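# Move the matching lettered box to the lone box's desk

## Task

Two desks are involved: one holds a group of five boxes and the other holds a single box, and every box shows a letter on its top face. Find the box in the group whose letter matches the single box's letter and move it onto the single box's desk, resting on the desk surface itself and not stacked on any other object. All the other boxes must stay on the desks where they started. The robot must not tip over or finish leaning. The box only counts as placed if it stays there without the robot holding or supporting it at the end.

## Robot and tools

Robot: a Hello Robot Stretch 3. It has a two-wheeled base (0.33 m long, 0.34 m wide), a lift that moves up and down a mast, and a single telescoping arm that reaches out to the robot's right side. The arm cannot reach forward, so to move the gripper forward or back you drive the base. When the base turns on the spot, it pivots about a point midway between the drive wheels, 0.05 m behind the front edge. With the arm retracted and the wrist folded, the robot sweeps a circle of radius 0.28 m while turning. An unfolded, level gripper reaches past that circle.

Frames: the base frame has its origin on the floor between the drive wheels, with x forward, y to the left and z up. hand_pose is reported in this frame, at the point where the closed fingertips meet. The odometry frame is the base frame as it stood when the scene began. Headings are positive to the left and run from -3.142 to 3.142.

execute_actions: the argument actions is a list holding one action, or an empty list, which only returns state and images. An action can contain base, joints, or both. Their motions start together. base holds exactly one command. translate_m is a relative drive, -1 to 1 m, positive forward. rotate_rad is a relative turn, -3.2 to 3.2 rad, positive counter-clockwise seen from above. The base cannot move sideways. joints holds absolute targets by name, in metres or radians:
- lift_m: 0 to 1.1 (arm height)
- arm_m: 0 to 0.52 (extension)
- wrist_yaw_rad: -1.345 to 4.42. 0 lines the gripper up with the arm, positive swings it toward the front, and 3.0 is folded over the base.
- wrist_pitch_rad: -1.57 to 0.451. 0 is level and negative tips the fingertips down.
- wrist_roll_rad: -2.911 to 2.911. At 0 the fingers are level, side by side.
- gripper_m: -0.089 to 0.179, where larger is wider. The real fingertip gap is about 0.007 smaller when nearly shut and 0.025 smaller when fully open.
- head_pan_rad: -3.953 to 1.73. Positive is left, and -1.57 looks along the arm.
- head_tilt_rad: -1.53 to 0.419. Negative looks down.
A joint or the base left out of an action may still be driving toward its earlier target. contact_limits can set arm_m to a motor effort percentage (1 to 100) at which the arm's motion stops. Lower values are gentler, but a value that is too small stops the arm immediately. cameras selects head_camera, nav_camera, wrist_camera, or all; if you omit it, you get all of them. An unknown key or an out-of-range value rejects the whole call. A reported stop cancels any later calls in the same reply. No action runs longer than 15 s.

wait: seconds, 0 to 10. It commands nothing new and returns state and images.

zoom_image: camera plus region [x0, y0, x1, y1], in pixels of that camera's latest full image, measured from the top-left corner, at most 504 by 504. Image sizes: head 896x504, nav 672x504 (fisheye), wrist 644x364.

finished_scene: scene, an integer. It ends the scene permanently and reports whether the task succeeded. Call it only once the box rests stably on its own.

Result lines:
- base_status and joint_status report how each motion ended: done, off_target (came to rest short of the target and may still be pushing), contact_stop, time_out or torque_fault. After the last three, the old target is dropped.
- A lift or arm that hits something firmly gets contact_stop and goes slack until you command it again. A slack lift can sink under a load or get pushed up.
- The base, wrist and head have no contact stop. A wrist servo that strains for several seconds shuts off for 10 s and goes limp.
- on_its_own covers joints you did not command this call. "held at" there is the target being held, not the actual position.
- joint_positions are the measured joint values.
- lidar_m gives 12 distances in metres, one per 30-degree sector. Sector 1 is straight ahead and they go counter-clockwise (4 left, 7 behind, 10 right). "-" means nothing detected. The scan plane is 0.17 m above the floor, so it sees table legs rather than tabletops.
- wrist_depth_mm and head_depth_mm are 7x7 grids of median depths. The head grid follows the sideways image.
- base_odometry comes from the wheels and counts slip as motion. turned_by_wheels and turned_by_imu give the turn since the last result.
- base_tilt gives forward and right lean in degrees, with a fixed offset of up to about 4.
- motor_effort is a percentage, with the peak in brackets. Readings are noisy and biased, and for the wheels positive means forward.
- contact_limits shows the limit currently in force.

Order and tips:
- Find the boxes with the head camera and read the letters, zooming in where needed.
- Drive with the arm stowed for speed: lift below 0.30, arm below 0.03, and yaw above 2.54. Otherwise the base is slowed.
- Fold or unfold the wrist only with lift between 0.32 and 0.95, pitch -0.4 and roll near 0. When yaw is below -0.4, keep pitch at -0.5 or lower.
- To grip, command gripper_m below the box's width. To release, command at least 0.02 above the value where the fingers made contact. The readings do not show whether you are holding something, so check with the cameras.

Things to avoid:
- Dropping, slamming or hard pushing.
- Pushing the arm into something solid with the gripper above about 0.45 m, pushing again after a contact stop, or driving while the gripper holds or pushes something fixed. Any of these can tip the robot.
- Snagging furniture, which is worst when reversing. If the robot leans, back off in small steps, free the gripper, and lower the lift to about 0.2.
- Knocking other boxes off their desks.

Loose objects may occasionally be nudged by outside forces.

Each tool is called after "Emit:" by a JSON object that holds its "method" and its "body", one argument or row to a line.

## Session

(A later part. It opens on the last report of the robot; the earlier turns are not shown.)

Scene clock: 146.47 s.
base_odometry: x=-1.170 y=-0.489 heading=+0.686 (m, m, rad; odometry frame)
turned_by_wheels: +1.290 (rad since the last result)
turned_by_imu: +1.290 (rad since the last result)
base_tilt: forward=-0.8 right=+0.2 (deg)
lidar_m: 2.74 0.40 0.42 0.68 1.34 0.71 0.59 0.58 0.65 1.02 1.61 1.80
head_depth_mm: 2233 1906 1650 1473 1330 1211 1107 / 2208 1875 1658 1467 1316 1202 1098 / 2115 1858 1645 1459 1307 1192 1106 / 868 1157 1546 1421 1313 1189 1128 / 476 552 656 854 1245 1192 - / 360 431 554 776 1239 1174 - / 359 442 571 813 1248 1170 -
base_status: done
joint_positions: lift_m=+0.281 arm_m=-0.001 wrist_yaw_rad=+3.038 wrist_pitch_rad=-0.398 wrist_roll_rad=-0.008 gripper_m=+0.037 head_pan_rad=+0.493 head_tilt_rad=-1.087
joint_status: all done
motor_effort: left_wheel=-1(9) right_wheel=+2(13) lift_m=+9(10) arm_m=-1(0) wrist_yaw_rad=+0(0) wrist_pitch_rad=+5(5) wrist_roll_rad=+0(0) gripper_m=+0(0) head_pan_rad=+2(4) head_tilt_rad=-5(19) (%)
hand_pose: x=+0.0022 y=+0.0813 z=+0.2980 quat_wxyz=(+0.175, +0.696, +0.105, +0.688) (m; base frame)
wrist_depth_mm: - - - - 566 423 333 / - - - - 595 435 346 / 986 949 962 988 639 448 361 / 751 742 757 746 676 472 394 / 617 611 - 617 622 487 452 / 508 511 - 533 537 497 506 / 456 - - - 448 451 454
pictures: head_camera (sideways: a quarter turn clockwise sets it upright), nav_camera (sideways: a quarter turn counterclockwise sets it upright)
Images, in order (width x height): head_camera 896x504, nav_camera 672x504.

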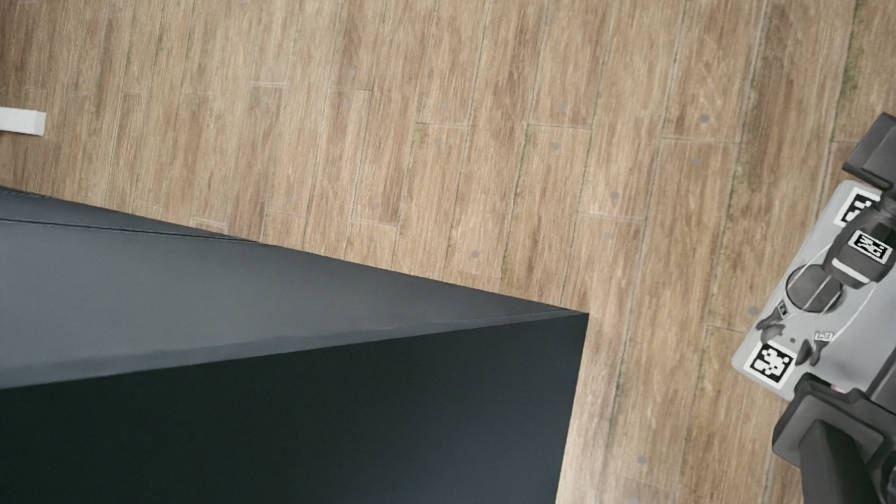

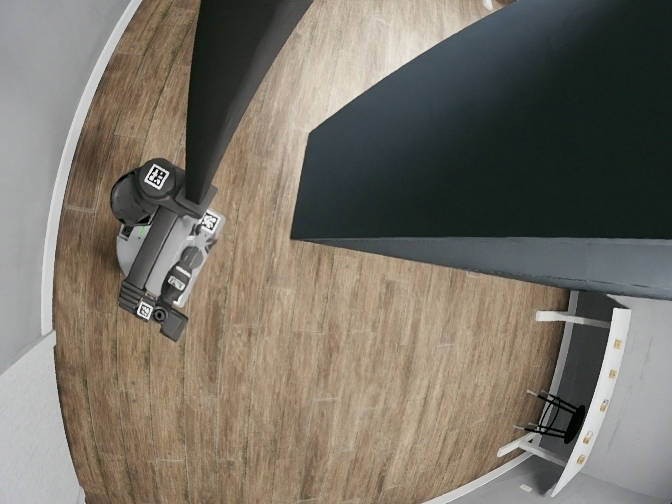

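Emit:
{"method": "execute_actions", "body": {
  "actions": [
    {"base": {"translate_m": 1.0}, "joints": {"head_pan_rad": 0.45, "head_tilt_rad": -0.5}}
  ],
  "cameras": ["head_camera"]
}}

Emit:
{"method": "execute_actions", "body": {
  "actions": [
    {"base": {"translate_m": 1.0}, "joints": {"head_pan_rad": 0.6, "head_tilt_rad": -0.65}}
  ],
  "cameras": ["head_camera", "nav_camera"]
}}

Scene clock: 157.27 s.
base_odometry: x=-0.396 y=+0.145 heading=+0.686 (m, m, rad; odometry frame)
turned_by_wheels: +0.000 (rad since the last result)
turned_by_imu: +0.005 (rad since the last result)
base_tilt: forward=-0.9 right=+0.2 (deg)
lidar_m: 1.74 1.01 0.54 0.45 0.45 0.50 1.54 1.51 1.55 1.29 1.29 1.44
head_depth_mm: 1813 1982 2025 2324 1952 1587 1295 / 1846 2000 1991 2404 2004 1574 1297 / 1849 2025 1980 2406 2009 1568 1291 / 1876 2037 1964 2409 1975 1561 1284 / 1823 1976 1914 2337 1956 1547 1275 / 1243 1310 1381 1469 1552 1486 1269 / 945 978 1020 1061 1110 1156 1184
base_status: done
joint_positions: lift_m=+0.281 arm_m=-0.001 wrist_yaw_rad=+3.038 wrist_pitch_rad=-0.398 wrist_roll_rad=-0.008 gripper_m=+0.037 head_pan_rad=+0.457 head_tilt_rad=-0.506
joint_status: all done
motor_effort: left_wheel=-2(8) right_wheel=+2(12) lift_m=+10(10) arm_m=-1(0) wrist_yaw_rad=+1(1) wrist_pitch_rad=+5(5) wrist_roll_rad=+0(0) gripper_m=+0(1) head_pan_rad=-4(8) head_tilt_rad=+3(24) (%)
hand_pose: x=+0.0022 y=+0.0813 z=+0.2980 quat_wxyz=(+0.175, +0.696, +0.105, +0.688) (m; base frame)
wrist_depth_mm: 360 - 432 486 546 640 744 / 387 - 478 532 607 704 853 / 414 438 514 581 660 784 928 / 443 473 561 629 721 756 765 / 473 523 - 603 647 620 617 / 500 516 - 531 532 524 527 / 452 - - - 451 453 455
pictures: head_camera (sideways: a quarter turn clockwise sets it upright)
Images, in order (width x height): head_camera 896x504.

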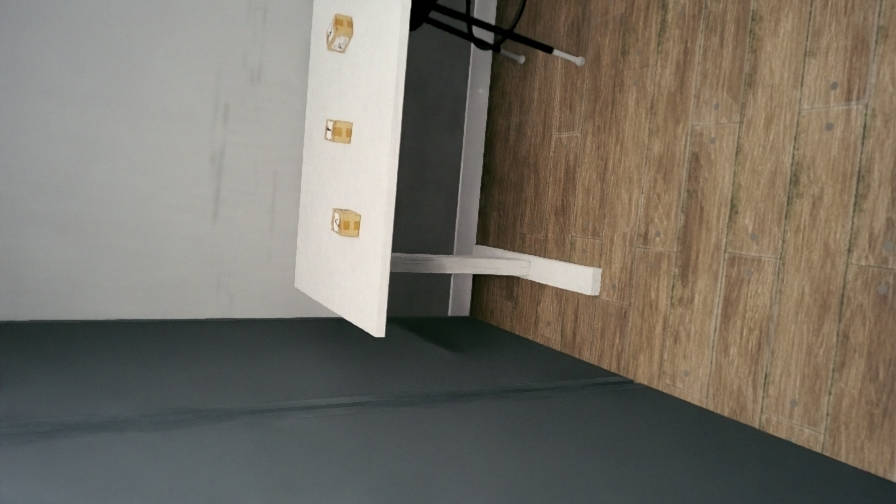

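Scene clock: 162.30 s.
base_odometry: x=+0.378 y=+0.778 heading=+0.686 (m, m, rad; odometry frame)
turned_by_wheels: +0.000 (rad since the last result)
turned_by_imu: +0.005 (rad since the last result)
base_tilt: forward=-0.8 right=+0.3 (deg)
lidar_m: 0.73 1.27 0.92 0.77 0.77 0.86 1.40 2.17 1.16 0.97 0.96 0.80
head_depth_mm: 1005 1110 1224 942 771 1081 1209 / 1031 1140 1241 981 764 1349 1202 / 1055 1174 1272 972 760 1387 1198 / 1084 1206 1292 920 755 1400 1193 / 1112 1236 1311 958 775 1403 1185 / 1141 1278 1309 901 795 1381 1181 / 1153 1276 1308 943 817 1389 1175
base_status: done
joint_positions: lift_m=+0.281 arm_m=-0.001 wrist_yaw_rad=+3.038 wrist_pitch_rad=-0.398 wrist_roll_rad=-0.008 gripper_m=+0.037 head_pan_rad=+0.593 head_tilt_rad=-0.642
joint_status: all done
motor_effort: left_wheel=-1(8) right_wheel=+2(11) lift_m=+10(10) arm_m=+0(0) wrist_yaw_rad=+1(1) wrist_pitch_rad=+5(5) wrist_roll_rad=+0(0) gripper_m=+1(1) head_pan_rad=+2(15) head_tilt_rad=-2(13) (%)
hand_pose: x=+0.0022 y=+0.0813 z=+0.2980 quat_wxyz=(+0.175, +0.696, +0.105, +0.688) (m; base frame)
wrist_depth_mm: 603 - 746 828 898 - - / 651 - 785 879 - - - / 695 726 856 926 982 889 964 / 705 750 751 752 752 774 787 / 603 606 - 610 639 622 626 / 513 514 - 536 537 524 522 / 464 - - - 445 450 457
pictures: head_camera (sideways: a quarter turn clockwise sets it upright), nav_camera (sideways: a quarter turn counterclockwise sets it upright)
Images, in order (width x height): head_camera 896x504, nav_camera 672x504.

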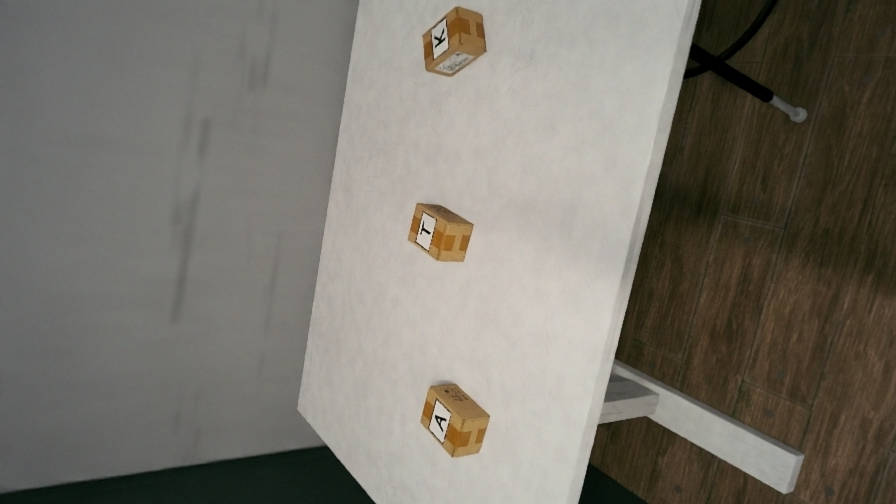

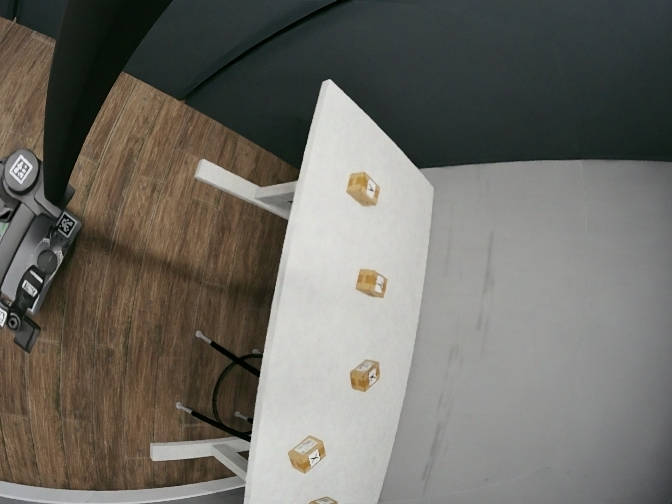

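Emit:
{"method": "zoom_image", "body": {
  "camera": "head_camera",
  "region": [395, 185, 495, 285]
}}

Region (395, 185, 495, 285) of head_camera's 896x504 image, scaled by 5.040, with more detail than that image has.

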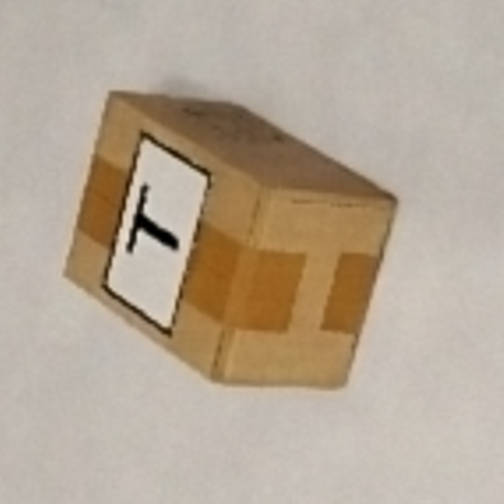

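Emit:
{"method": "execute_actions", "body": {
  "actions": [
    {"base": {"rotate_rad": 1.81}, "joints": {"lift_m": 0.755, "wrist_yaw_rad": 0.0, "wrist_pitch_rad": -0.4, "gripper_m": 0.15, "head_pan_rad": -1.4, "head_tilt_rad": -0.7}}
  ]
}}

Scene clock: 193.30 s.
base_odometry: x=+0.378 y=+0.778 heading=+2.496 (m, m, rad; odometry frame)
turned_by_wheels: +1.810 (rad since the last result)
turned_by_imu: +1.818 (rad since the last result)
base_tilt: forward=-0.8 right=+0.2 (deg)
lidar_m: 0.77 0.78 1.02 2.47 1.46 1.02 0.97 0.99 0.81 0.73 0.96 0.81
head_depth_mm: 1034 1156 1238 923 734 1380 1230 / 1041 1168 1228 914 750 1365 1225 / 1052 1181 1211 910 748 1438 - / 1063 1197 1195 906 764 1357 1164 / 1073 1210 1194 896 760 1360 1159 / 1086 1223 1183 888 778 1354 1151 / 1096 1233 1169 861 773 1328 1156
base_status: done
joint_positions: lift_m=+0.754 arm_m=-0.001 wrist_yaw_rad=+0.002 wrist_pitch_rad=-0.416 wrist_roll_rad=-0.008 gripper_m=+0.150 head_pan_rad=-1.393 head_tilt_rad=-0.692
joint_status: all done
motor_effort: left_wheel=-2(10) right_wheel=+2(10) lift_m=+37(38) arm_m=-1(0) wrist_yaw_rad=-3(5) wrist_pitch_rad=+4(4) wrist_roll_rad=+0(0) gripper_m=+1(83) head_pan_rad=-4(41) head_tilt_rad=-3(9) (%)
hand_pose: x=-0.0210 y=-0.3691 z=+0.7674 quat_wxyz=(+0.695, +0.148, -0.689, -0.145) (m; base frame)
wrist_depth_mm: 858 875 892 889 909 921 963 / 517 490 534 538 533 474 514 / 373 379 381 381 382 388 390 / 294 293 298 297 298 303 313 / 794 - - - - - 898 / 998 - - - - - - / 927 936 952 923 957 922 947
pictures: head_camera (sideways: a quarter turn clockwise sets it upright), nav_camera (sideways: a quarter turn counterclockwise sets it upright), wrist_camera
Images, in order (width x height): head_camera 896x504, nav_camera 672x504, wrist_camera 644x364.

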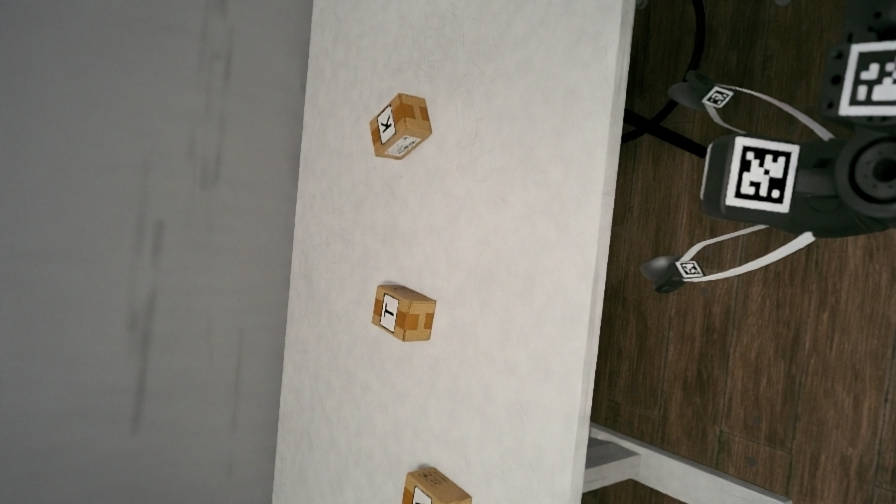

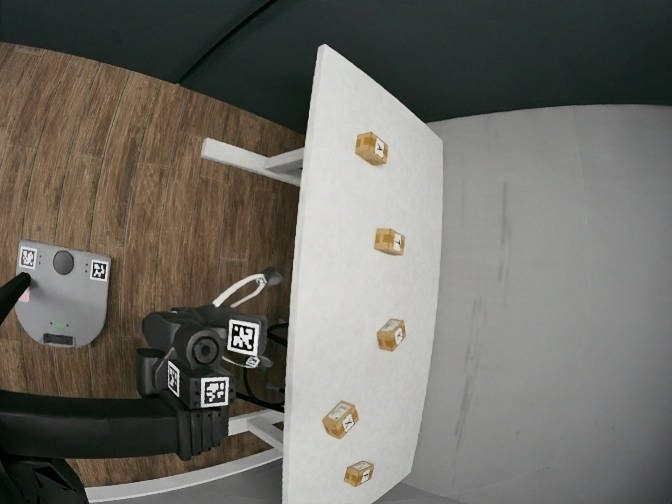

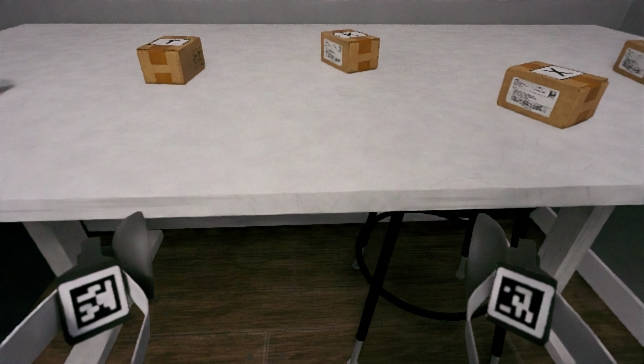

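Emit:
{"method": "execute_actions", "body": {
  "actions": [
    {"base": {"translate_m": 0.225}, "joints": {"arm_m": 0.34, "lift_m": 0.733, "head_pan_rad": -1.6}}
  ],
  "cameras": ["head_camera", "wrist_camera"]
}}

Scene clock: 203.60 s.
base_odometry: x=+0.198 y=+0.913 heading=+2.496 (m, m, rad; odometry frame)
turned_by_wheels: +0.000 (rad since the last result)
turned_by_imu: +0.001 (rad since the last result)
base_tilt: forward=-0.8 right=+0.3 (deg)
lidar_m: 0.54 0.55 0.72 2.47 1.80 1.26 1.19 1.22 0.80 1.25 0.82 0.57
head_depth_mm: 1080 1223 1236 920 778 1387 1209 / 1073 1211 1222 918 774 - - / 1064 1196 1213 997 744 1375 1175 / 1049 1185 1200 - 721 1360 1166 / 1041 1168 1190 895 738 1356 1163 / 1032 1156 1180 887 735 1345 1162 / 1023 1148 1167 848 729 1306 1137
base_status: done
joint_positions: lift_m=+0.734 arm_m=+0.340 wrist_yaw_rad=+0.001 wrist_pitch_rad=-0.416 wrist_roll_rad=-0.008 gripper_m=+0.150 head_pan_rad=-1.593 head_tilt_rad=-0.692
joint_status: all done
motor_effort: left_wheel=-1(4) right_wheel=+2(8) lift_m=+10(32) arm_m=+4(4) wrist_yaw_rad=-2(3) wrist_pitch_rad=+5(5) wrist_roll_rad=+0(0) gripper_m=+0(0) head_pan_rad=-4(20) head_tilt_rad=-3(4) (%)
hand_pose: x=-0.0212 y=-0.7091 z=+0.7468 quat_wxyz=(+0.695, +0.147, -0.689, -0.145) (m; base frame)
wrist_depth_mm: 589 604 602 610 614 627 636 / 451 458 465 466 472 470 474 / 323 328 328 218 337 337 294 / 254 256 256 186 259 260 261 / 208 215 210 200 212 222 215 / 183 175 179 178 179 - 180 / 150 154 155 156 156 152 157
pictures: head_camera (sideways: a quarter turn clockwise sets it upright), wrist_camera
Images, in order (width x height): head_camera 896x504, wrist_camera 644x364.

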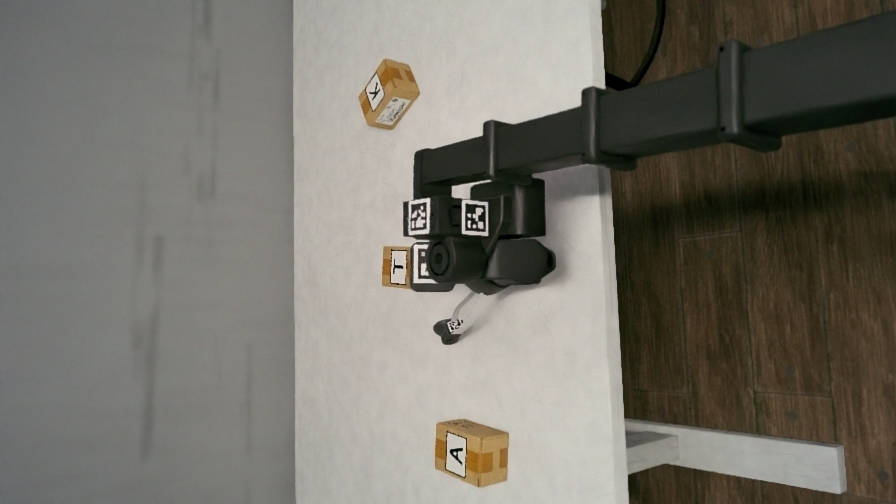

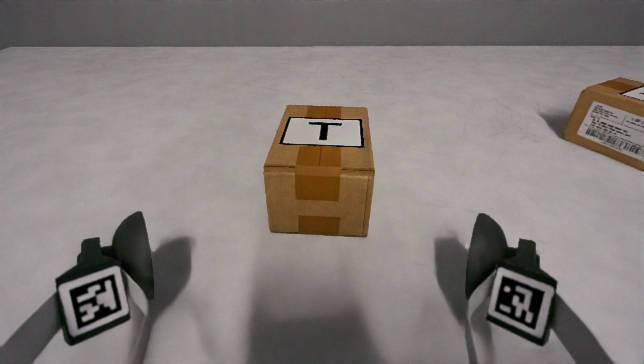

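Emit:
{"method": "execute_actions", "body": {
  "actions": [
    {"joints": {"arm_m": 0.409, "lift_m": 0.728, "gripper_m": 0.11}}
  ],
  "cameras": ["wrist_camera"]
}}

Scene clock: 211.87 s.
base_odometry: x=+0.198 y=+0.913 heading=+2.496 (m, m, rad; odometry frame)
turned_by_wheels: +0.000 (rad since the last result)
turned_by_imu: +0.000 (rad since the last result)
base_tilt: forward=-0.8 right=+0.3 (deg)
lidar_m: 0.54 0.55 0.72 2.47 1.80 1.26 1.19 1.22 0.80 1.25 0.82 0.57
head_depth_mm: 1086 1225 1232 923 779 1380 1207 / 1075 1216 1226 916 776 - - / 1064 1191 1209 - 767 1372 1171 / 1049 1185 1204 - 744 1364 1165 / 1042 1175 1192 891 737 1358 1160 / 1030 1158 1173 890 733 1355 1156 / 1021 1152 1164 850 729 1304 1130
base_status: not commanded
joint_positions: lift_m=+0.729 arm_m=+0.409 wrist_yaw_rad=+0.001 wrist_pitch_rad=-0.416 wrist_roll_rad=-0.008 gripper_m=+0.110 head_pan_rad=-1.593 head_tilt_rad=-0.692
joint_status: all done
motor_effort: left_wheel=-2(2) right_wheel=+2(2) lift_m=+10(10) arm_m=+3(3) wrist_yaw_rad=-2(2) wrist_pitch_rad=+5(5) wrist_roll_rad=+0(1) gripper_m=+0(81) head_pan_rad=-4(4) head_tilt_rad=-3(2) (%)
hand_pose: x=-0.0212 y=-0.7781 z=+0.7418 quat_wxyz=(+0.695, +0.147, -0.689, -0.145) (m; base frame)
wrist_depth_mm: 530 538 546 551 558 573 581 / 429 440 443 448 450 456 464 / 315 317 318 321 323 325 330 / 244 246 249 161 248 251 250 / 200 209 190 131 191 206 206 / 171 - 163 127 163 177 174 / 152 145 145 142 146 147 151
pictures: wrist_camera
Images, in order (width x height): wrist_camera 644x364.

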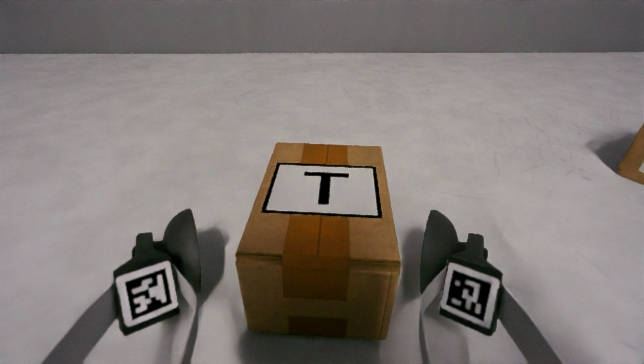

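Emit:
{"method": "execute_actions", "body": {
  "actions": [
    {"joints": {"gripper_m": 0.0}}
  ],
  "cameras": ["wrist_camera"]
}}

Scene clock: 217.40 s.
base_odometry: x=+0.198 y=+0.913 heading=+2.496 (m, m, rad; odometry frame)
turned_by_wheels: +0.000 (rad since the last result)
turned_by_imu: +0.000 (rad since the last result)
base_tilt: forward=-0.8 right=+0.3 (deg)
lidar_m: 0.54 0.55 0.72 2.48 1.81 1.26 1.19 1.22 0.80 1.25 0.81 0.57
head_depth_mm: 1080 1224 1240 922 779 1383 1211 / 1071 1208 1227 914 774 - - / 1063 1197 1219 - 769 1366 1177 / 1049 1183 1203 - 742 1360 1168 / 1043 1172 1192 894 738 1354 1160 / 1029 1159 1173 888 732 1354 1157 / 1023 1145 1165 851 730 1307 1131
base_status: not commanded
joint_positions: lift_m=+0.729 arm_m=+0.409 wrist_yaw_rad=+0.001 wrist_pitch_rad=-0.417 wrist_roll_rad=-0.008 gripper_m=+0.001 head_pan_rad=-1.593 head_tilt_rad=-0.692
joint_status: all done
motor_effort: left_wheel=-2(1) right_wheel=+2(2) lift_m=+10(9) arm_m=+4(4) wrist_yaw_rad=-1(2) wrist_pitch_rad=+5(5) wrist_roll_rad=+1(0) gripper_m=-20(95) head_pan_rad=-4(3) head_tilt_rad=-4(3) (%)
hand_pose: x=-0.0213 y=-0.7780 z=+0.7416 quat_wxyz=(+0.695, +0.148, -0.689, -0.146) (m; base frame)
wrist_depth_mm: 533 544 546 546 551 563 574 / 431 439 439 448 445 459 456 / 314 314 318 320 321 324 326 / 244 246 237 160 249 252 252 / 201 201 135 131 205 205 206 / 170 171 129 126 123 173 174 / 148 148 145 143 146 150 151
pictures: wrist_camera
Images, in order (width x height): wrist_camera 644x364.

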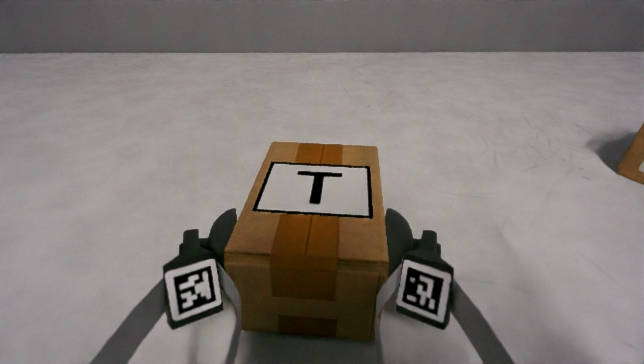

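Emit:
{"method": "execute_actions", "body": {
  "actions": [
    {"joints": {"lift_m": 0.765, "arm_m": 0.0, "head_pan_rad": -1.5, "head_tilt_rad": -0.9}}
  ],
  "cameras": ["wrist_camera", "head_camera"]
}}

Scene clock: 234.47 s.
base_odometry: x=+0.198 y=+0.913 heading=+2.496 (m, m, rad; odometry frame)
turned_by_wheels: +0.000 (rad since the last result)
turned_by_imu: +0.000 (rad since the last result)
base_tilt: forward=-0.8 right=+0.2 (deg)
lidar_m: 0.54 0.55 0.72 2.47 1.80 1.26 1.19 1.22 0.80 1.25 0.82 0.57
head_depth_mm: 1099 1126 894 759 1423 - - / 1098 1113 887 755 1428 - 1078 / 1098 1106 878 748 1405 - 1092 / 1099 1091 873 743 1353 1226 1101 / 1100 1083 866 757 1421 1233 1101 / 1098 1077 806 752 1380 1232 1097 / 1097 1063 851 748 1396 1231 1090
base_status: not commanded
joint_positions: lift_m=+0.764 arm_m=+0.000 wrist_yaw_rad=+0.001 wrist_pitch_rad=-0.426 wrist_roll_rad=-0.008 gripper_m=+0.004 head_pan_rad=-1.507 head_tilt_rad=-0.889
joint_status: all done
motor_effort: left_wheel=-1(2) right_wheel=+2(2) lift_m=+37(39) arm_m=-3(3) wrist_yaw_rad=-1(1) wrist_pitch_rad=+8(7) wrist_roll_rad=+0(0) gripper_m=-20(20) head_pan_rad=+2(11) head_tilt_rad=-5(15) (%)
hand_pose: x=-0.0213 y=-0.3687 z=+0.7750 quat_wxyz=(+0.694, +0.151, -0.688, -0.149) (m; base frame)
wrist_depth_mm: 792 860 875 873 888 925 905 / 528 419 541 545 552 556 566 / 382 387 391 390 395 398 402 / 303 303 295 161 308 311 311 / 281 735 135 131 294 - - / 793 - 129 126 125 - - / 784 922 926 906 929 958 939
pictures: head_camera (sideways: a quarter turn clockwise sets it upright), wrist_camera
Images, in order (width x height): head_camera 896x504, wrist_camera 644x364.

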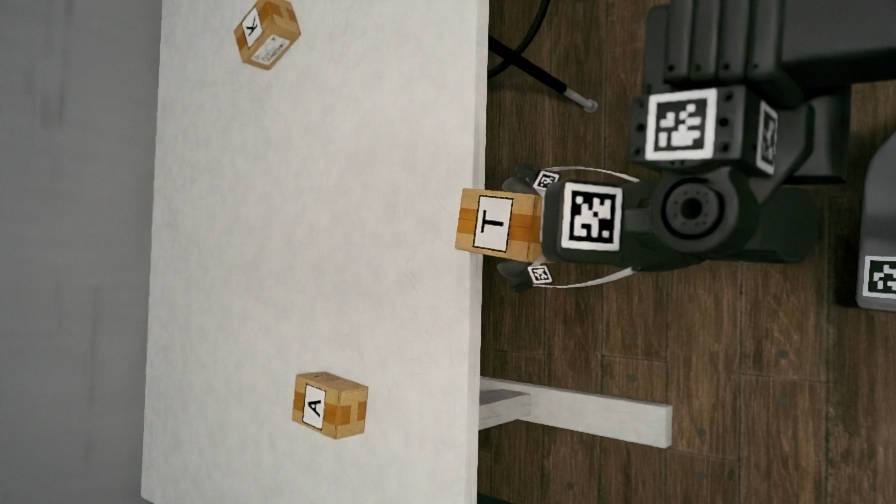

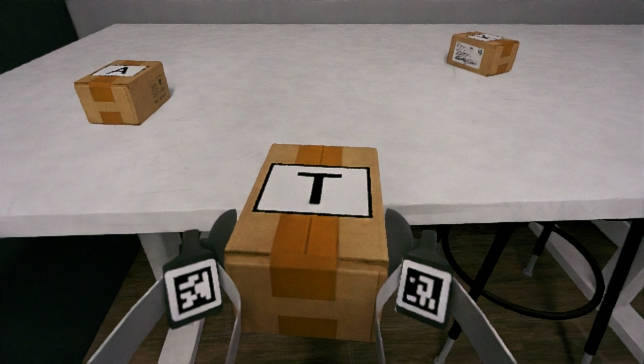

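Emit:
{"method": "execute_actions", "body": {
  "actions": [
    {"base": {"rotate_rad": 1.49}, "joints": {"lift_m": 0.285, "wrist_yaw_rad": 2.65, "head_pan_rad": -0.4, "head_tilt_rad": -0.8}}
  ],
  "cameras": ["wrist_camera", "nav_camera"]
}}

Scene clock: 244.93 s.
base_odometry: x=+0.198 y=+0.913 heading=-2.298 (m, m, rad; odometry frame)
turned_by_wheels: +1.490 (rad since the last result)
turned_by_imu: +1.498 (rad since the last result)
base_tilt: forward=-0.9 right=+0.2 (deg)
lidar_m: 1.44 1.94 1.29 1.19 1.20 0.80 1.25 0.85 0.58 0.54 0.54 0.69
head_depth_mm: 582 631 690 762 846 953 1085 / 658 719 793 887 1009 1160 1133 / 747 831 933 1065 1238 1291 1130 / 866 982 1125 1335 1469 1287 1123 / 1032 1208 1439 1700 1488 1281 1119 / 1290 1605 2063 1784 1486 1272 1116 / 2186 2440 2197 1765 1481 1271 1109
base_status: done
joint_positions: lift_m=+0.286 arm_m=+0.000 wrist_yaw_rad=+2.647 wrist_pitch_rad=-0.427 wrist_roll_rad=-0.008 gripper_m=+0.004 head_pan_rad=-0.407 head_tilt_rad=-0.803
joint_status: all done
motor_effort: left_wheel=-2(7) right_wheel=+3(8) lift_m=+10(33) arm_m=-3(3) wrist_yaw_rad=+4(9) wrist_pitch_rad=+8(8) wrist_roll_rad=+0(0) gripper_m=-19(19) head_pan_rad=+2(43) head_tilt_rad=+2(10) (%)
hand_pose: x=+0.0847 y=+0.0512 z=+0.2965 quat_wxyz=(+0.315, +0.704, -0.022, +0.636) (m; base frame)
wrist_depth_mm: 913 - - - - - - / 978 - - - - - - / 918 911 939 937 938 946 959 / 713 721 703 161 722 738 738 / 593 591 136 131 602 610 606 / 513 507 129 126 125 514 519 / - - 419 144 428 444 441
pictures: nav_camera (sideways: a quarter turn counterclockwise sets it upright), wrist_camera
Images, in order (width x height): nav_camera 672x504, wrist_camera 644x364.

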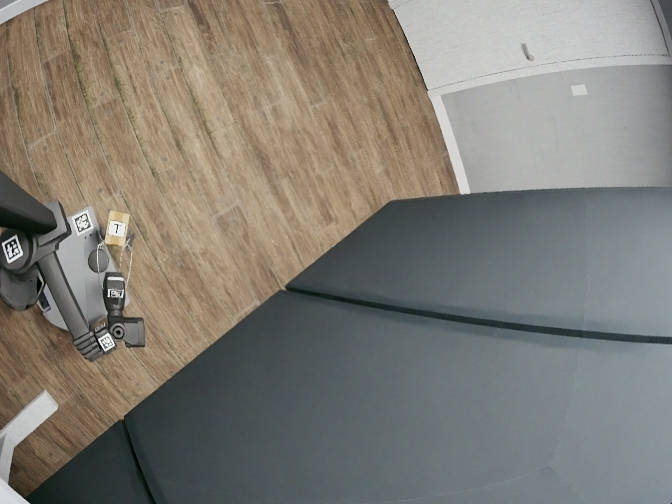

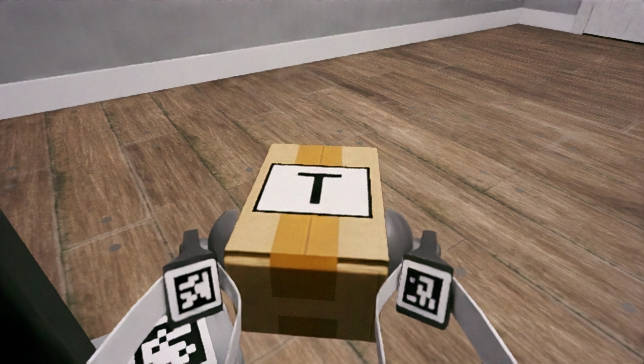

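Emit:
{"method": "execute_actions", "body": {
  "actions": [
    {"base": {"translate_m": 1.0}}
  ],
  "cameras": []
}}

Scene clock: 251.97 s.
base_odometry: x=-0.467 y=+0.166 heading=-2.298 (m, m, rad; odometry frame)
turned_by_wheels: +0.000 (rad since the last result)
turned_by_imu: +0.005 (rad since the last result)
base_tilt: forward=-0.8 right=+0.2 (deg)
lidar_m: 1.48 1.50 1.42 1.31 1.33 1.68 1.82 0.68 0.45 0.42 0.42 0.53
head_depth_mm: 445 484 529 580 647 728 835 / 502 549 609 679 772 890 1048 / 1543 648 716 814 952 1138 1134 / 1521 1750 2034 1809 1472 1285 1128 / 1436 1651 1910 1796 1490 1285 1120 / 1347 1534 1769 1788 1487 1277 1118 / 1282 1448 1652 1765 1478 1272 1111
base_status: done
joint_positions: lift_m=+0.286 arm_m=+0.000 wrist_yaw_rad=+2.648 wrist_pitch_rad=-0.427 wrist_roll_rad=-0.008 gripper_m=+0.004 head_pan_rad=-0.407 head_tilt_rad=-0.803
joint_status: not commanded
motor_effort: left_wheel=-2(8) right_wheel=+2(10) lift_m=+10(10) arm_m=-3(3) wrist_yaw_rad=+3(3) wrist_pitch_rad=+8(7) wrist_roll_rad=+0(0) gripper_m=-20(19) head_pan_rad=+2(2) head_tilt_rad=+1(2) (%)
hand_pose: x=+0.0845 y=+0.0513 z=+0.2965 quat_wxyz=(+0.314, +0.704, -0.022, +0.637) (m; base frame)
wrist_depth_mm: - - - - - - - / - - - - - - - / 901 908 926 934 956 966 969 / 734 720 693 160 742 753 761 / 594 585 136 131 602 607 611 / 509 503 129 126 125 511 514 / - - 421 145 431 445 447
pictures: none
No camera images: the call's "cameras" was empty. Leave "cameras" out to get every camera's image.

Emit:
{"method": "execute_actions", "body": {
  "actions": [
    {"base": {"translate_m": 0.91}}
  ],
  "cameras": []
}}

Emit:
{"method": "execute_actions", "body": {
  "actions": [
    {"base": {"rotate_rad": -1.47}, "joints": {"head_pan_rad": -0.2, "head_tilt_rad": -0.5}}
  ],
  "cameras": ["nav_camera"]
}}

Scene clock: 260.27 s.
base_odometry: x=-1.072 y=-0.514 heading=-2.298 (m, m, rad; odometry frame)
turned_by_wheels: +0.000 (rad since the last result)
turned_by_imu: +0.004 (rad since the last result)
base_tilt: forward=-0.8 right=+0.3 (deg)
lidar_m: 0.60 0.60 0.74 1.42 1.44 1.82 2.18 0.50 0.48 2.69 0.96 0.64
head_depth_mm: 700 836 1029 1349 1529 1309 1141 / 652 768 929 1182 1456 1301 1136 / 611 710 845 1054 1376 1293 1128 / 575 661 779 949 1208 1289 1127 / 542 618 721 864 1075 1253 1115 / 513 583 671 791 969 1202 1117 / 487 548 628 730 880 1102 1113
base_status: done
joint_positions: lift_m=+0.286 arm_m=+0.000 wrist_yaw_rad=+2.648 wrist_pitch_rad=-0.427 wrist_roll_rad=-0.008 gripper_m=+0.004 head_pan_rad=-0.407 head_tilt_rad=-0.802
joint_status: not commanded
motor_effort: left_wheel=-1(8) right_wheel=+2(11) lift_m=+10(10) arm_m=-2(3) wrist_yaw_rad=+2(2) wrist_pitch_rad=+8(8) wrist_roll_rad=+0(0) gripper_m=-19(19) head_pan_rad=+2(2) head_tilt_rad=+1(1) (%)
hand_pose: x=+0.0845 y=+0.0513 z=+0.2965 quat_wxyz=(+0.314, +0.704, -0.022, +0.637) (m; base frame)
wrist_depth_mm: - - - 879 657 512 447 / - - - 967 707 542 466 / 903 916 938 880 732 579 487 / 711 736 687 160 705 619 510 / 593 592 136 131 604 592 514 / 508 505 129 126 125 514 506 / - - 419 145 437 447 448
pictures: none
No camera images: the call's "cameras" was empty. Leave "cameras" out to get every camera's image.

Scene clock: 262.57 s.
base_odometry: x=-1.072 y=-0.514 heading=+2.515 (m, m, rad; odometry frame)
turned_by_wheels: -1.470 (rad since the last result)
turned_by_imu: -1.470 (rad since the last result)
base_tilt: forward=-0.8 right=+0.2 (deg)
lidar_m: 2.55 0.87 0.62 0.60 0.61 0.80 1.42 1.47 1.97 1.34 0.48 0.51
head_depth_mm: 569 585 604 623 644 664 688 / 2997 720 745 773 803 837 874 / 2975 3201 3559 2743 1910 1160 1194 / 2916 3110 3510 2718 1966 1561 1279 / 2817 2992 3397 2715 1987 1545 1271 / 2779 3045 3278 2667 1949 1538 1273 / 2674 2951 3115 2676 1944 1539 1259
base_status: done
joint_positions: lift_m=+0.286 arm_m=+0.000 wrist_yaw_rad=+2.648 wrist_pitch_rad=-0.427 wrist_roll_rad=-0.008 gripper_m=+0.004 head_pan_rad=-0.207 head_tilt_rad=-0.507
joint_status: all done
motor_effort: left_wheel=+2(11) right_wheel=-3(9) lift_m=+10(10) arm_m=-3(3) wrist_yaw_rad=+2(3) wrist_pitch_rad=+8(8) wrist_roll_rad=+0(0) gripper_m=-19(19) head_pan_rad=+2(18) head_tilt_rad=+3(18) (%)
hand_pose: x=+0.0845 y=+0.0513 z=+0.2965 quat_wxyz=(+0.314, +0.704, -0.022, +0.637) (m; base frame)
wrist_depth_mm: 489 544 602 700 809 971 - / 512 578 661 749 895 - - / 551 620 684 770 889 954 945 / 590 655 698 160 733 738 741 / 585 604 136 131 593 607 625 / 517 500 129 126 125 515 515 / - - 419 145 427 444 443
pictures: nav_camera (sideways: a quarter turn counterclockwise sets it upright)
Images, in order (width x height): nav_camera 672x504.

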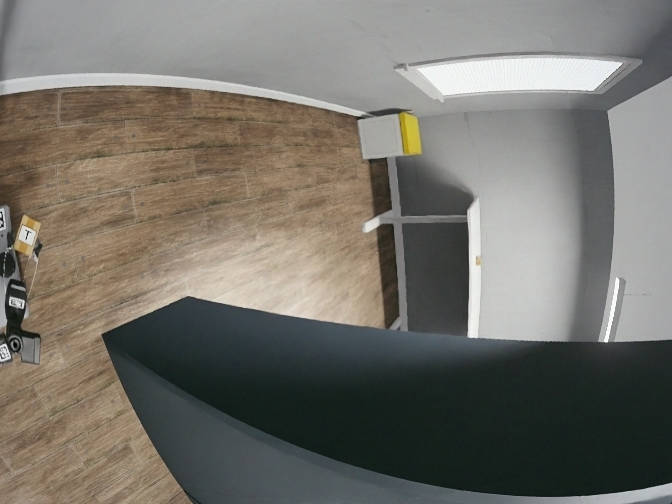

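Emit:
{"method": "execute_actions", "body": {
  "actions": [
    {"base": {"translate_m": 1.0}}
  ],
  "cameras": []
}}

Emit:
{"method": "execute_actions", "body": {
  "actions": [
    {"base": {"translate_m": 0.8}, "joints": {"head_pan_rad": -0.25, "head_tilt_rad": -0.7}}
  ],
  "cameras": ["head_camera", "nav_camera"]
}}

Scene clock: 271.50 s.
base_odometry: x=-1.882 y=+0.072 heading=+2.515 (m, m, rad; odometry frame)
turned_by_wheels: +0.000 (rad since the last result)
turned_by_imu: +0.005 (rad since the last result)
base_tilt: forward=-0.8 right=+0.2 (deg)
lidar_m: 1.69 0.90 0.64 0.62 0.64 0.86 2.15 0.50 0.42 1.24 2.95 2.43
head_depth_mm: 2196 2344 2673 2817 2041 1584 1295 / 2131 2283 2617 2757 2011 1575 1298 / 2056 2196 2503 2651 2008 1569 1289 / 2006 2123 2407 2603 1982 1564 1283 / 1966 2101 2337 2489 1976 1544 1276 / 1917 2090 2311 2450 1941 1538 1272 / 1874 2045 2236 2308 1888 1537 1259
base_status: done
joint_positions: lift_m=+0.286 arm_m=+0.000 wrist_yaw_rad=+2.648 wrist_pitch_rad=-0.427 wrist_roll_rad=-0.008 gripper_m=+0.004 head_pan_rad=-0.207 head_tilt_rad=-0.506
joint_status: not commanded
motor_effort: left_wheel=+1(11) right_wheel=-2(6) lift_m=+10(10) arm_m=-3(3) wrist_yaw_rad=+2(3) wrist_pitch_rad=+8(7) wrist_roll_rad=+1(0) gripper_m=-19(20) head_pan_rad=+2(3) head_tilt_rad=+2(3) (%)
hand_pose: x=+0.0845 y=+0.0513 z=+0.2965 quat_wxyz=(+0.314, +0.704, -0.022, +0.637) (m; base frame)
wrist_depth_mm: 503 552 623 709 833 988 - / 539 600 665 786 911 - - / 570 648 718 795 929 963 957 / 604 658 705 161 734 726 753 / 584 587 135 131 600 612 608 / 510 503 129 126 125 512 512 / - - 416 144 429 441 446
pictures: none
No camera images: the call's "cameras" was empty. Leave "cameras" out to get every camera's image.

Scene clock: 275.97 s.
base_odometry: x=-2.530 y=+0.541 heading=+2.515 (m, m, rad; odometry frame)
turned_by_wheels: +0.000 (rad since the last result)
turned_by_imu: +0.004 (rad since the last result)
base_tilt: forward=-0.8 right=+0.2 (deg)
lidar_m: 0.90 0.90 0.66 0.63 0.65 0.88 1.37 1.10 1.59 2.72 1.93 1.11
head_depth_mm: 1452 1053 1899 2095 1666 1382 1179 / 1406 1109 1849 2043 1652 1381 1178 / 1365 1091 1770 2000 1647 1371 1172 / 1327 1077 1325 1802 1584 1366 1166 / 1300 1425 1656 1878 1637 1358 1164 / 1264 1407 1603 1824 1614 1350 1159 / 1221 1364 1546 1772 1564 1341 1153
base_status: done
joint_positions: lift_m=+0.286 arm_m=+0.000 wrist_yaw_rad=+2.648 wrist_pitch_rad=-0.427 wrist_roll_rad=-0.008 gripper_m=+0.004 head_pan_rad=-0.243 head_tilt_rad=-0.692
joint_status: all done
motor_effort: left_wheel=+0(11) right_wheel=-1(6) lift_m=+10(10) arm_m=-3(3) wrist_yaw_rad=+2(3) wrist_pitch_rad=+8(8) wrist_roll_rad=+0(0) gripper_m=-19(19) head_pan_rad=-4(9) head_tilt_rad=-2(14) (%)
hand_pose: x=+0.0845 y=+0.0513 z=+0.2965 quat_wxyz=(+0.314, +0.704, -0.022, +0.637) (m; base frame)
wrist_depth_mm: 512 561 638 732 848 851 677 / 549 615 701 788 925 889 712 / 585 647 716 816 936 889 772 / 616 672 698 160 738 735 739 / 593 591 136 131 605 595 608 / 512 505 129 126 125 508 510 / - - 415 144 427 443 444
pictures: head_camera (sideways: a quarter turn clockwise sets it upright), nav_camera (sideways: a quarter turn counterclockwise sets it upright)
Images, in order (width x height): head_camera 896x504, nav_camera 672x504.

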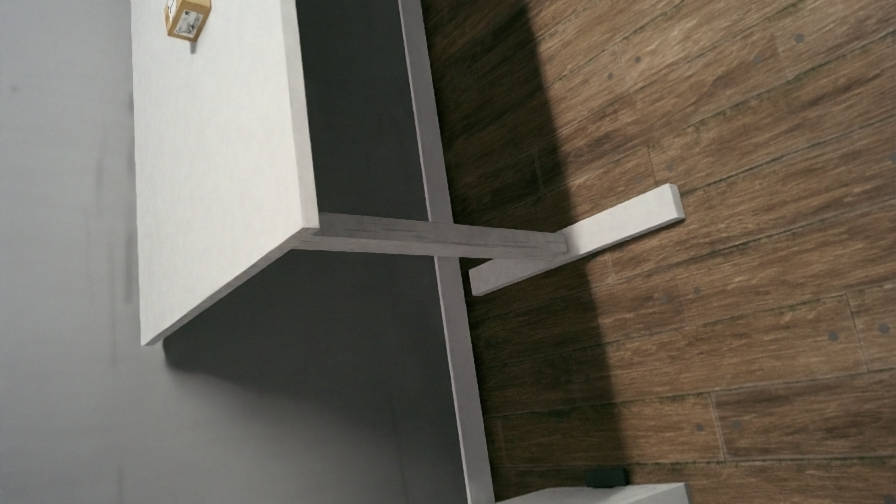

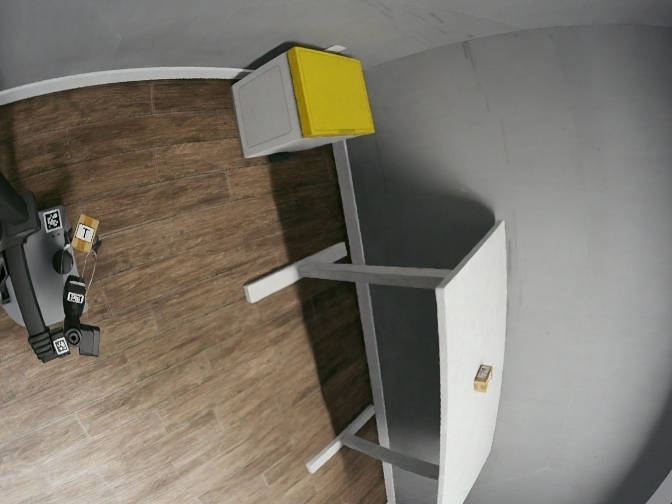

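Emit:
{"method": "execute_actions", "body": {
  "actions": [
    {"base": {"translate_m": 0.68}, "joints": {"lift_m": 1.005, "wrist_yaw_rad": 1.8, "head_pan_rad": -0.9, "head_tilt_rad": -0.85}}
  ]
}}

Scene clock: 298.17 s.
base_odometry: x=-3.081 y=+0.940 heading=+2.515 (m, m, rad; odometry frame)
turned_by_wheels: +0.000 (rad since the last result)
turned_by_imu: +0.003 (rad since the last result)
base_tilt: forward=-0.9 right=+0.3 (deg)
lidar_m: 0.84 0.33 0.30 0.64 0.66 0.90 1.76 2.10 2.75 1.62 0.52 0.50
head_depth_mm: 1072 711 567 459 395 - 1106 / 1055 693 563 474 - - 1112 / 1035 723 556 484 - - 1120 / 1020 715 552 461 - - 1118 / 983 708 547 458 987 1200 1113 / 921 703 543 481 307 1255 1104 / 851 693 539 1189 - 1199 1099
base_status: done
joint_positions: lift_m=+1.004 arm_m=+0.000 wrist_yaw_rad=+1.803 wrist_pitch_rad=-0.427 wrist_roll_rad=-0.008 gripper_m=+0.004 head_pan_rad=-0.893 head_tilt_rad=-0.839
joint_status: all done
motor_effort: left_wheel=+0(11) right_wheel=-1(8) lift_m=+37(39) arm_m=-3(3) wrist_yaw_rad=-4(6) wrist_pitch_rad=+8(8) wrist_roll_rad=+0(0) gripper_m=-19(20) head_pan_rad=-3(32) head_tilt_rad=-3(14) (%)
hand_pose: x=+0.1959 y=-0.0942 z=+1.0149 quat_wxyz=(+0.548, +0.633, -0.309, +0.451) (m; base frame)
wrist_depth_mm: 761 816 758 720 686 645 623 / 768 914 834 800 734 583 600 / 798 967 934 841 806 417 423 / 818 - - 161 867 345 332 / 835 - 136 131 945 289 272 / 791 836 129 126 125 267 229 / 733 704 865 144 - 471 199
pictures: head_camera (sideways: a quarter turn clockwise sets it upright), nav_camera (sideways: a quarter turn counterclockwise sets it upright), wrist_camera
Images, in order (width x height): head_camera 896x504, nav_camera 672x504, wrist_camera 644x364.

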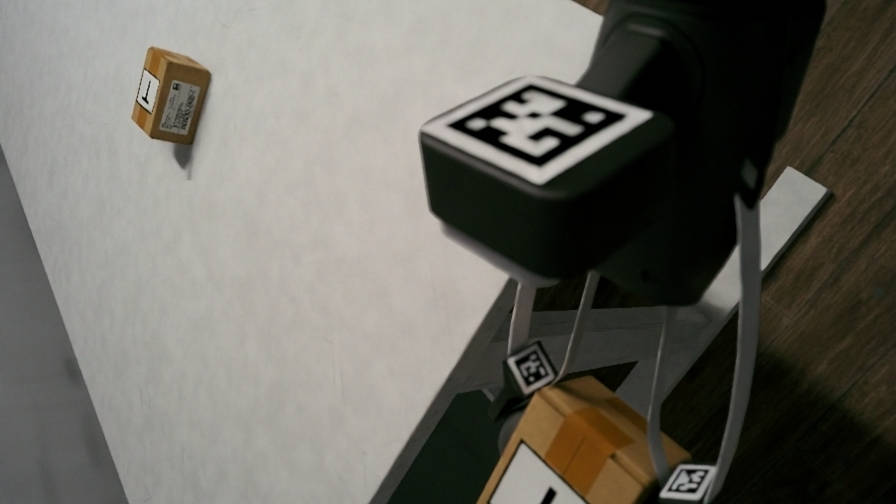

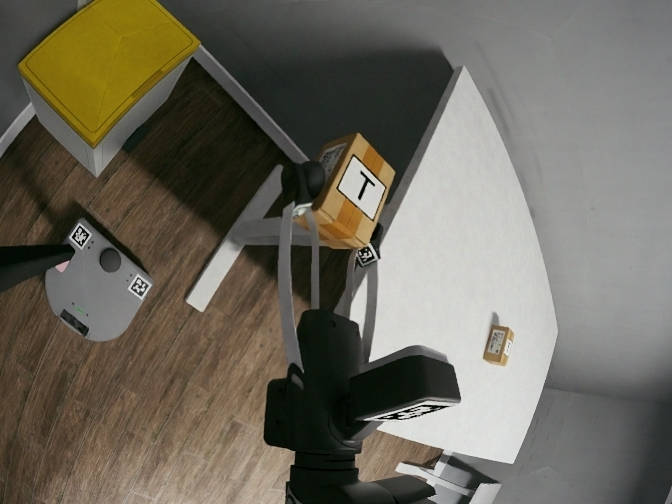

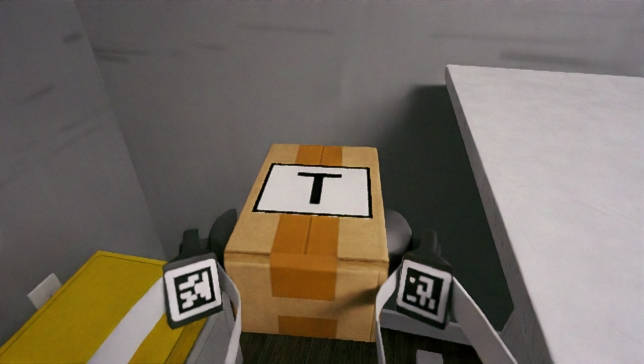

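Emit:
{"method": "execute_actions", "body": {
  "actions": [
    {"base": {"translate_m": 0.05}, "joints": {"arm_m": 0.19, "wrist_yaw_rad": 1.25, "lift_m": 0.98, "head_pan_rad": -1.0, "head_tilt_rad": -0.8}}
  ]
}}

Scene clock: 306.50 s.
base_odometry: x=-3.122 y=+0.969 heading=+2.515 (m, m, rad; odometry frame)
turned_by_wheels: +0.000 (rad since the last result)
turned_by_imu: +0.000 (rad since the last result)
base_tilt: forward=-0.9 right=+0.2 (deg)
lidar_m: 0.79 0.33 0.27 0.48 0.66 0.90 1.82 2.15 2.78 1.62 0.46 0.47
head_depth_mm: 1239 828 622 463 397 361 1139 / 1209 712 617 467 394 1245 1139 / 1196 753 480 469 392 1287 1111 / 1170 780 554 467 410 1290 1117 / 1069 770 578 464 771 1175 1122 / 963 762 574 461 1386 1240 1120 / 870 752 569 485 1372 1257 1110
base_status: done
joint_positions: lift_m=+0.981 arm_m=+0.190 wrist_yaw_rad=+1.251 wrist_pitch_rad=-0.427 wrist_roll_rad=-0.008 gripper_m=+0.004 head_pan_rad=-0.993 head_tilt_rad=-0.803
joint_status: all done
motor_effort: left_wheel=+1(4) right_wheel=+0(5) lift_m=+10(33) arm_m=+4(4) wrist_yaw_rad=-2(6) wrist_pitch_rad=+8(8) wrist_roll_rad=+0(0) gripper_m=-19(19) head_pan_rad=-4(13) head_tilt_rad=+2(6) (%)
hand_pose: x=+0.1905 y=-0.4048 z=+0.9913 quat_wxyz=(+0.650, +0.525, -0.469, +0.285) (m; base frame)
wrist_depth_mm: 561 597 657 703 746 797 867 / 587 494 500 502 509 510 518 / 611 355 359 364 363 365 296 / 280 280 269 161 284 288 288 / 230 231 136 131 234 235 236 / 195 196 129 126 125 200 200 / 170 171 166 145 168 173 173
pictures: head_camera (sideways: a quarter turn clockwise sets it upright), nav_camera (sideways: a quarter turn counterclockwise sets it upright), wrist_camera
Images, in order (width x height): head_camera 896x504, nav_camera 672x504, wrist_camera 644x364.

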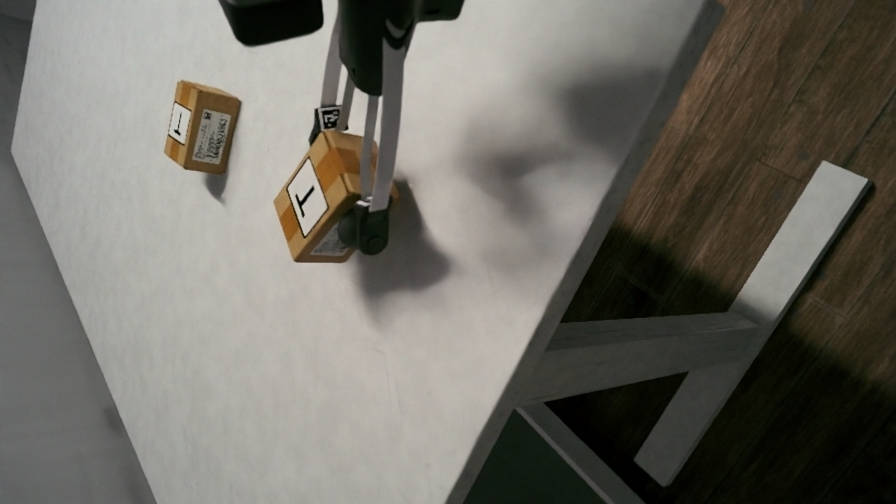

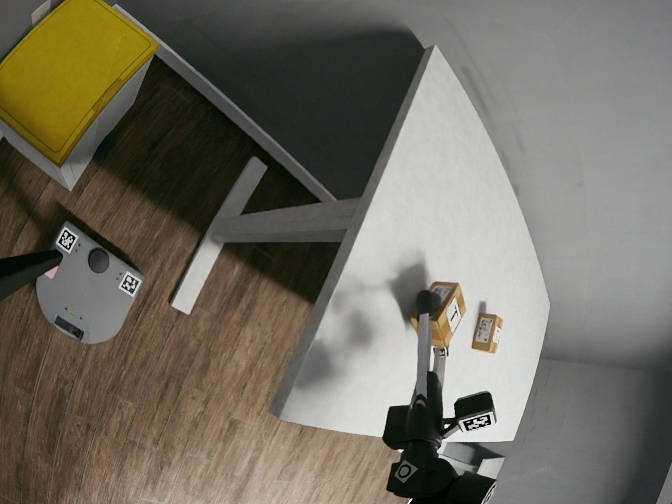

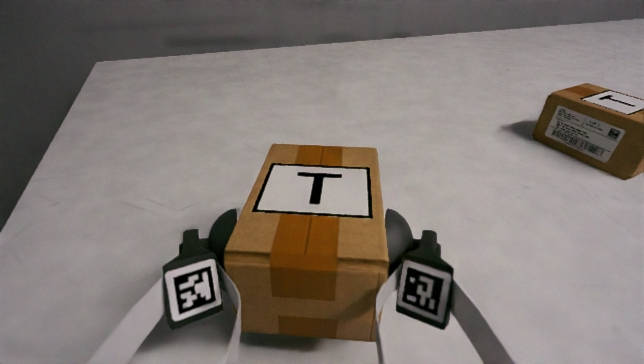

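Emit:
{"method": "execute_actions", "body": {
  "actions": [
    {"joints": {"lift_m": 0.96}}
  ],
  "cameras": ["wrist_camera"]
}}

Scene clock: 310.37 s.
base_odometry: x=-3.122 y=+0.969 heading=+2.515 (m, m, rad; odometry frame)
turned_by_wheels: +0.000 (rad since the last result)
turned_by_imu: +0.000 (rad since the last result)
base_tilt: forward=-0.8 right=+0.3 (deg)
lidar_m: 0.79 0.33 0.27 0.49 0.66 0.90 1.82 2.15 2.78 1.61 0.46 0.47
head_depth_mm: 1237 806 587 450 397 361 1139 / 1214 711 615 460 394 1251 1138 / 1194 751 498 459 393 1293 1111 / 1171 779 564 466 409 1292 1116 / 1073 769 579 465 769 1174 1120 / 961 762 576 461 1387 1232 1114 / 874 753 569 485 1371 1264 1113
base_status: not commanded
joint_positions: lift_m=+0.961 arm_m=+0.190 wrist_yaw_rad=+1.251 wrist_pitch_rad=-0.426 wrist_roll_rad=-0.008 gripper_m=+0.004 head_pan_rad=-0.993 head_tilt_rad=-0.803
joint_status: all done
motor_effort: left_wheel=+0(1) right_wheel=-1(1) lift_m=+10(10) arm_m=+4(4) wrist_yaw_rad=-2(1) wrist_pitch_rad=+8(8) wrist_roll_rad=+0(0) gripper_m=-19(20) head_pan_rad=-4(4) head_tilt_rad=+2(2) (%)
hand_pose: x=+0.1906 y=-0.4048 z=+0.9715 quat_wxyz=(+0.650, +0.525, -0.470, +0.285) (m; base frame)
wrist_depth_mm: 557 592 642 664 732 738 750 / 593 431 438 444 451 449 309 / 330 311 318 317 323 323 292 / 244 247 237 160 252 250 251 / 202 202 136 131 207 206 208 / 172 172 129 126 125 175 175 / 149 149 147 143 148 152 152
pictures: wrist_camera
Images, in order (width x height): wrist_camera 644x364.

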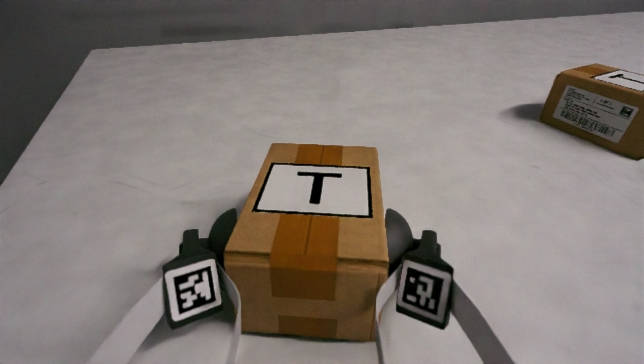

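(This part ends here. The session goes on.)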